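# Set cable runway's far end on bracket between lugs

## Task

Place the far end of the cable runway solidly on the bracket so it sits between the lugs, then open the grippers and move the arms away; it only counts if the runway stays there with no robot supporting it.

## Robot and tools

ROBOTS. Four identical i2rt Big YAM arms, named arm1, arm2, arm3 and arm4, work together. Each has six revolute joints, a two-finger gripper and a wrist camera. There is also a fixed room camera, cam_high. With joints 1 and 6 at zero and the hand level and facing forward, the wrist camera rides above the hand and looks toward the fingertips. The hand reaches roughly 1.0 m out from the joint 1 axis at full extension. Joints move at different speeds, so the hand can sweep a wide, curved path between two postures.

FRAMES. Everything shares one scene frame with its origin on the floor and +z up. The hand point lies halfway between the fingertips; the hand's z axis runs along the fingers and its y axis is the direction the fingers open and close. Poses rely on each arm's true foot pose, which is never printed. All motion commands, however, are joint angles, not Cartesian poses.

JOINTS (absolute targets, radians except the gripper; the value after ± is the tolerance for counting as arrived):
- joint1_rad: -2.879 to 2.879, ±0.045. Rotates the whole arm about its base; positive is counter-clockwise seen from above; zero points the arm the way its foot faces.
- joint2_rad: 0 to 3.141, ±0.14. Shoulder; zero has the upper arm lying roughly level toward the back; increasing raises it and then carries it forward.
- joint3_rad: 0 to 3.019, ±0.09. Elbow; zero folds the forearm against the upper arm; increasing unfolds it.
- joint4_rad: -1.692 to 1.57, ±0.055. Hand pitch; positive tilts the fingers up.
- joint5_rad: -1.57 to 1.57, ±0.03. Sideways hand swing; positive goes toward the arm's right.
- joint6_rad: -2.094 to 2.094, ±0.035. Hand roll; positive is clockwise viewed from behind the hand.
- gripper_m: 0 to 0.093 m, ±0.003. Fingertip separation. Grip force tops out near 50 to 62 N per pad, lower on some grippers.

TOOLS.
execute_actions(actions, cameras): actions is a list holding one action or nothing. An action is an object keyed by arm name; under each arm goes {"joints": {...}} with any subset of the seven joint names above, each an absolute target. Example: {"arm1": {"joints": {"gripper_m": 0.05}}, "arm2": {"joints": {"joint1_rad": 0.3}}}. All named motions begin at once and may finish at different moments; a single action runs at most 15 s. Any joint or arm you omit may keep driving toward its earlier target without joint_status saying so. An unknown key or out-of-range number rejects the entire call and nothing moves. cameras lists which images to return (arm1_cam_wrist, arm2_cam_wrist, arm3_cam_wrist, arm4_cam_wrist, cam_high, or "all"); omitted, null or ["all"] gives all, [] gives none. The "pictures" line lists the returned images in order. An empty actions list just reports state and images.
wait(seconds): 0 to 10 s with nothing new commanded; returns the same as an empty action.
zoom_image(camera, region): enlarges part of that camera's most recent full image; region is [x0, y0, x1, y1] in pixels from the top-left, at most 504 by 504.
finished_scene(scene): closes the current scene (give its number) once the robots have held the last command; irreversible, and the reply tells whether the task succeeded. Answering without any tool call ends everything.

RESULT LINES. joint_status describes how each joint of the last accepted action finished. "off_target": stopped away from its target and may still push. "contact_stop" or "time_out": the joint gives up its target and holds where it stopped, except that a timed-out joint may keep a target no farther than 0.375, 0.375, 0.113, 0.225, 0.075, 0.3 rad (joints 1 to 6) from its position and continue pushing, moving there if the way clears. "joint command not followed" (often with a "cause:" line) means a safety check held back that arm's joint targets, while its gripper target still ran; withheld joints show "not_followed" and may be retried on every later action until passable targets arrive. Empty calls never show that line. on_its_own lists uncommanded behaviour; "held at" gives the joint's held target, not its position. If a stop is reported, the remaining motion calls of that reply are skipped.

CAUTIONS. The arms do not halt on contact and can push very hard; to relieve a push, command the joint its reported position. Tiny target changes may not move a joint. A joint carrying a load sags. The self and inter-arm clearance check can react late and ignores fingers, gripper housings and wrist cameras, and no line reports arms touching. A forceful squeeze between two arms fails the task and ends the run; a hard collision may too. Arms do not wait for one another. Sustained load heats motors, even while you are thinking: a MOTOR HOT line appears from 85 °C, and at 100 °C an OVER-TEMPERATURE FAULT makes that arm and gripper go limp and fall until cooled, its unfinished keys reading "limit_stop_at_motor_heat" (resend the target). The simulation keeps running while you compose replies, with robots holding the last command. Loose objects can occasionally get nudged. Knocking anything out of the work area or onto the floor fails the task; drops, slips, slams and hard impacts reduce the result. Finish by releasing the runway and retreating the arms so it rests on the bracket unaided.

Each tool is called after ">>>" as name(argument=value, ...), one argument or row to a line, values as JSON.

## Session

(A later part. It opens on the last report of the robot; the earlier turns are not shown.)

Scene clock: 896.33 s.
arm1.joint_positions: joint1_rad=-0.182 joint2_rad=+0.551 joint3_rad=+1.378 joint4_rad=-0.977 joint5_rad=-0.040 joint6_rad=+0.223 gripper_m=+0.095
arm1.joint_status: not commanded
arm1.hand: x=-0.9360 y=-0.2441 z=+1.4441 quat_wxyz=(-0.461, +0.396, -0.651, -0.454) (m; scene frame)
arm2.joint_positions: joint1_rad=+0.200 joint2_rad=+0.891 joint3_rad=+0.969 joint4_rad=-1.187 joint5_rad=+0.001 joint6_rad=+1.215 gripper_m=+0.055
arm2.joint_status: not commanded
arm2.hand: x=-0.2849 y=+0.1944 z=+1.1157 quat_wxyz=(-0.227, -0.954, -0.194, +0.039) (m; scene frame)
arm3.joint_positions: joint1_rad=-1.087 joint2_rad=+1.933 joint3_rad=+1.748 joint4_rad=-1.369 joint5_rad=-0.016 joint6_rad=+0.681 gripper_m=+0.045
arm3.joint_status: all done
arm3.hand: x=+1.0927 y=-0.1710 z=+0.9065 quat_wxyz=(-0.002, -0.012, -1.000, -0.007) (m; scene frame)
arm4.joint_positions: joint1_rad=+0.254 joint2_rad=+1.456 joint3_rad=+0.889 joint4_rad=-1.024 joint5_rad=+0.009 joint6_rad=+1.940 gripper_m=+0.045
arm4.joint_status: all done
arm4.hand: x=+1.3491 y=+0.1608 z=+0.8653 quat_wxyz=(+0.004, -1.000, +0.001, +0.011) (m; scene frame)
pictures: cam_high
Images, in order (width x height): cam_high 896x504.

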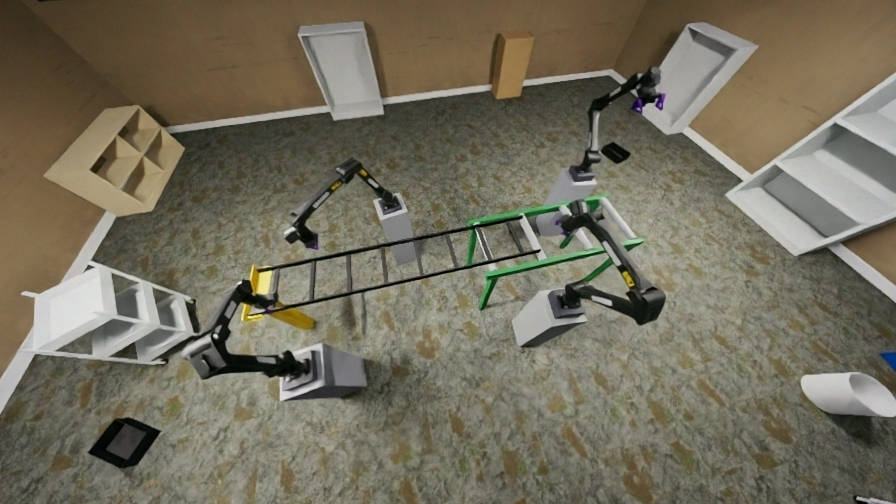

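>>> execute_actions(
  actions=[
    {"arm2":{"joints":{"joint2_rad":0.55}},"arm3":{"joints":{"joint1_rad":-1.3,"joint2_rad":1.25,"joint3_rad":1.35,"joint4_rad":-1.4}},"arm4":{"joints":{"joint2_rad":0.8,"joint3_rad":0.8,"joint4_rad":-1.25}}},
  ],
)

>>> zoom_image(
  camera="cam_high",
  region=[225, 255, 305, 335],
)

Scene clock: 903.33 s.
arm1.joint_positions: joint1_rad=-0.182 joint2_rad=+0.551 joint3_rad=+1.378 joint4_rad=-0.977 joint5_rad=-0.040 joint6_rad=+0.223 gripper_m=+0.095
arm1.joint_status: not commanded
arm1.hand: x=-0.9360 y=-0.2441 z=+1.4441 quat_wxyz=(-0.461, +0.396, -0.651, -0.454) (m; scene frame)
arm2.joint_positions: joint1_rad=+0.200 joint2_rad=+0.544 joint3_rad=+0.969 joint4_rad=-1.187 joint5_rad=+0.001 joint6_rad=+1.214 gripper_m=+0.055
arm2.joint_status: all done
arm2.hand: x=-0.2875 y=+0.2628 z=+1.2106 quat_wxyz=(-0.390, -0.900, -0.184, +0.064) (m; scene frame)
arm3.joint_positions: joint1_rad=-1.303 joint2_rad=+1.240 joint3_rad=+1.363 joint4_rad=-1.391 joint5_rad=-0.011 joint6_rad=+0.681 gripper_m=+0.045
arm3.joint_status: all done
arm3.hand: x=+0.9947 y=-0.3581 z=+1.0868 quat_wxyz=(-0.126, -0.117, -0.982, -0.081) (m; scene frame)
arm4.joint_positions: joint1_rad=+0.254 joint2_rad=+0.794 joint3_rad=+0.789 joint4_rad=-1.235 joint5_rad=+0.008 joint6_rad=+1.940 gripper_m=+0.045
arm4.joint_status: all done
arm4.hand: x=+1.3153 y=+0.2520 z=+1.0150 quat_wxyz=(-0.159, -0.986, +0.001, -0.053) (m; scene frame)
pictures: arm1_cam_wrist, arm2_cam_wrist, arm3_cam_wrist, arm4_cam_wrist, cam_high
Images, in order (width x height): arm1_cam_wrist 504x504, arm2_cam_wrist 504x504, arm3_cam_wrist 504x504, arm4_cam_wrist 504x504, cam_high 896x504.

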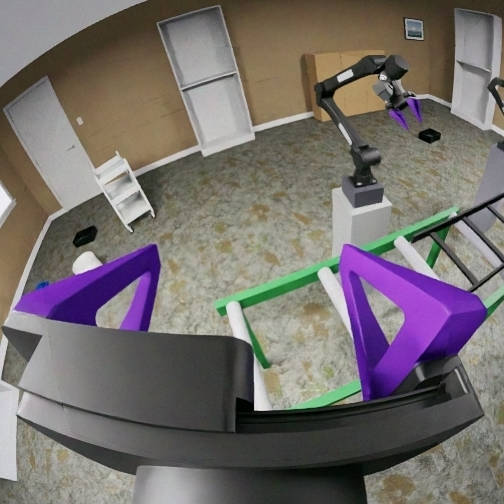

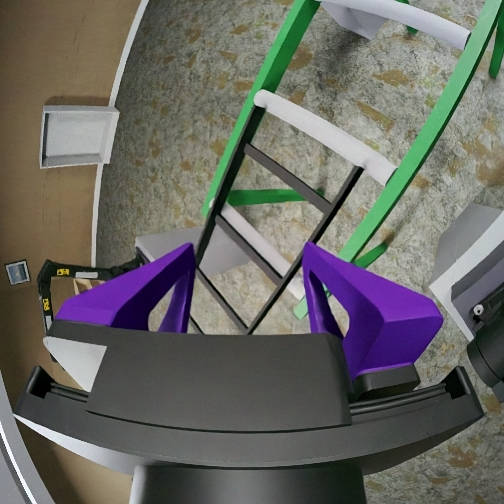

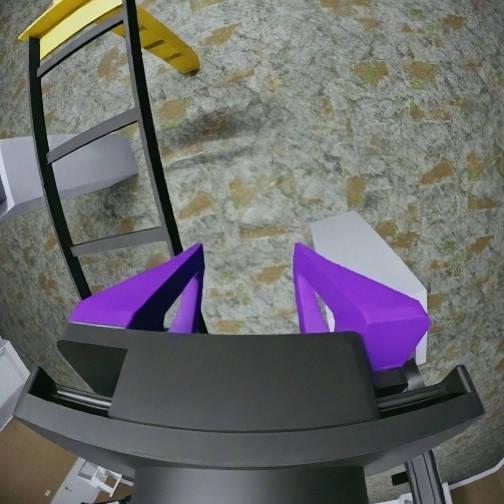

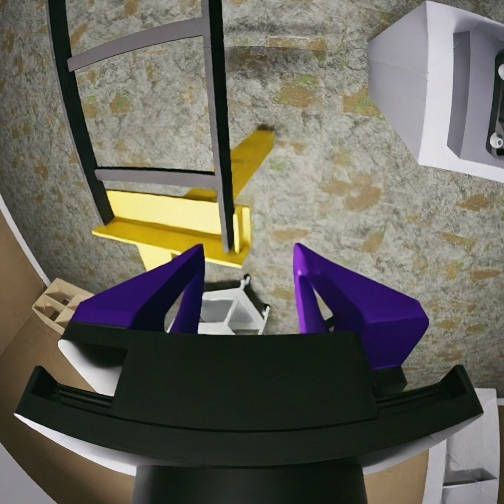

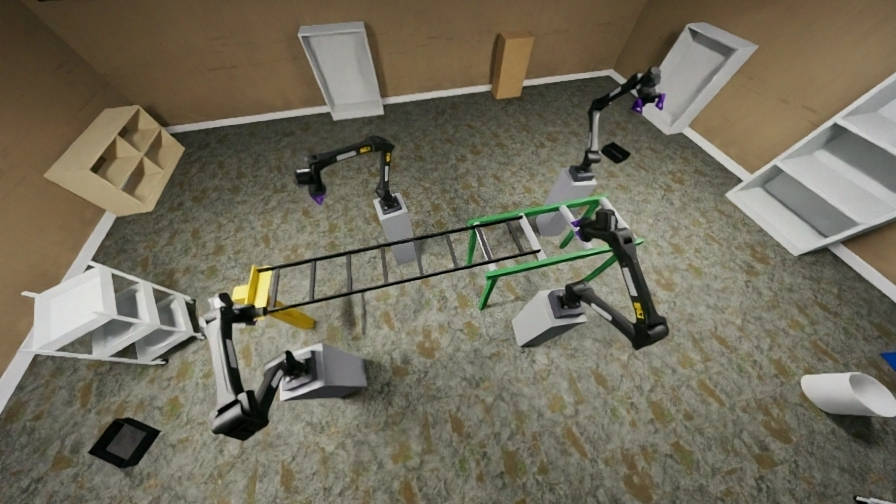

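Region (225, 255, 305, 335) of cam_high's 896x504 image, scaled by 6.300, with more detail than that image has.

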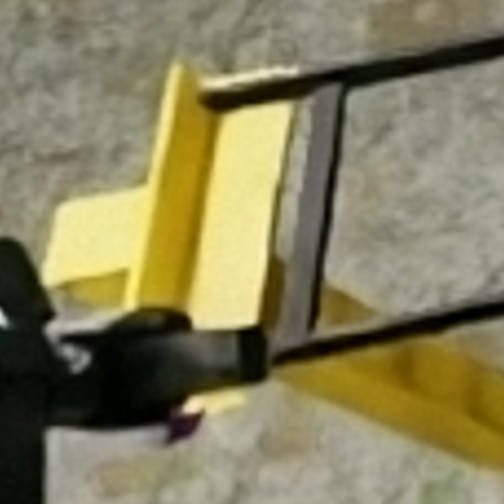

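>>> zoom_image(
  camera="arm4_cam_wrist",
  region=[70, 150, 290, 290],
)

Region (70, 150, 290, 290) of arm4_cam_wrist's 504x504 image, scaled by 2.291, with more detail than that image has; it fills the top 321 rows of this view, and the rest is white.

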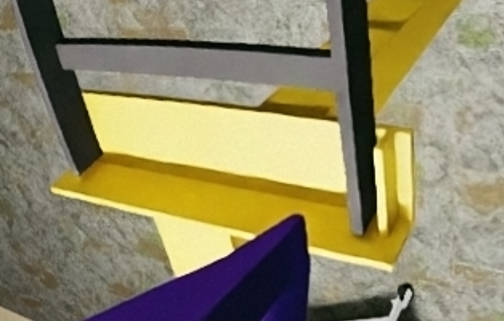

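>>> execute_actions(
  actions=[
    {"arm4":{"joints":{"joint2_rad":0.5}},"arm3":{"joints":{"joint2_rad":1.0}}},
  ],
  cameras=["cam_high","arm4_cam_wrist"],
)

>>> zoom_image(
  camera="cam_high",
  region=[225, 255, 305, 335],
)

Scene clock: 912.17 s.
arm1.joint_positions: joint1_rad=-0.182 joint2_rad=+0.551 joint3_rad=+1.378 joint4_rad=-0.977 joint5_rad=-0.040 joint6_rad=+0.223 gripper_m=+0.095
arm1.joint_status: not commanded
arm1.hand: x=-0.9360 y=-0.2441 z=+1.4441 quat_wxyz=(-0.461, +0.396, -0.651, -0.454) (m; scene frame)
arm2.joint_positions: joint1_rad=+0.200 joint2_rad=+0.544 joint3_rad=+0.969 joint4_rad=-1.187 joint5_rad=+0.001 joint6_rad=+1.214 gripper_m=+0.055
arm2.joint_status: not commanded
arm2.hand: x=-0.2875 y=+0.2628 z=+1.2106 quat_wxyz=(-0.390, -0.900, -0.184, +0.064) (m; scene frame)
arm3.joint_positions: joint1_rad=-1.303 joint2_rad=+0.998 joint3_rad=+1.355 joint4_rad=-1.391 joint5_rad=-0.011 joint6_rad=+0.681 gripper_m=+0.045
arm3.joint_status: all done
arm3.hand: x=+0.9419 y=-0.3823 z=+1.1723 quat_wxyz=(-0.223, -0.113, -0.958, -0.142) (m; scene frame)
arm4.joint_positions: joint1_rad=+0.254 joint2_rad=+0.494 joint3_rad=+0.789 joint4_rad=-1.235 joint5_rad=+0.008 joint6_rad=+1.940 gripper_m=+0.045
arm4.joint_status: all done
arm4.hand: x=+1.3029 y=+0.2857 z=+1.0834 quat_wxyz=(-0.294, -0.950, +0.001, -0.105) (m; scene frame)
pictures: arm4_cam_wrist, cam_high
Images, in order (width x height): arm4_cam_wrist 504x504, cam_high 896x504.

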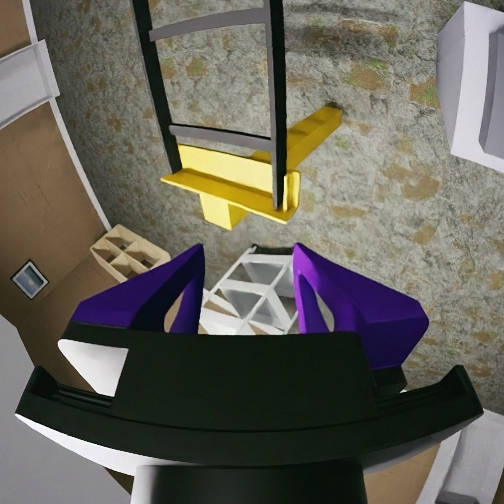

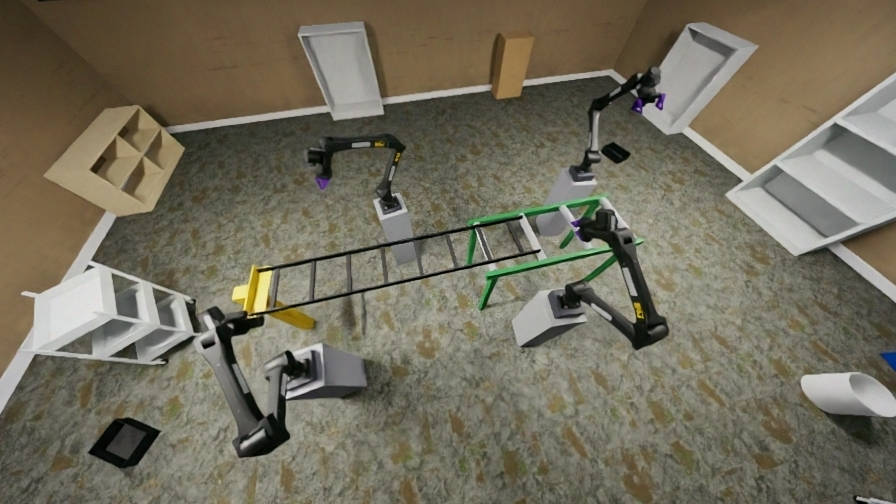

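Region (225, 255, 305, 335) of cam_high's 896x504 image, scaled by 6.300, with more detail than that image has.

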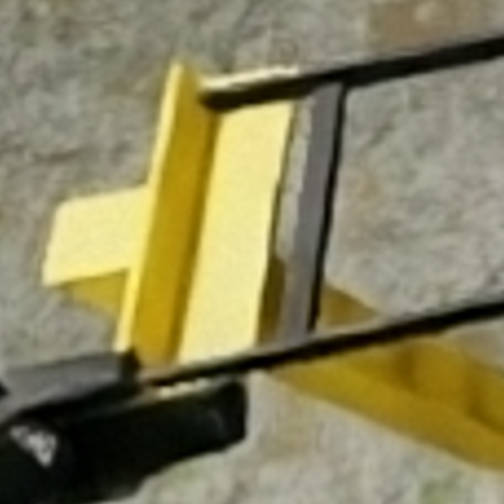

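The runway rests well on the bracket between the lugs, and all arms are clear.

>>> finished_scene(
  scene=1,
)

The scene is finished: the task was done.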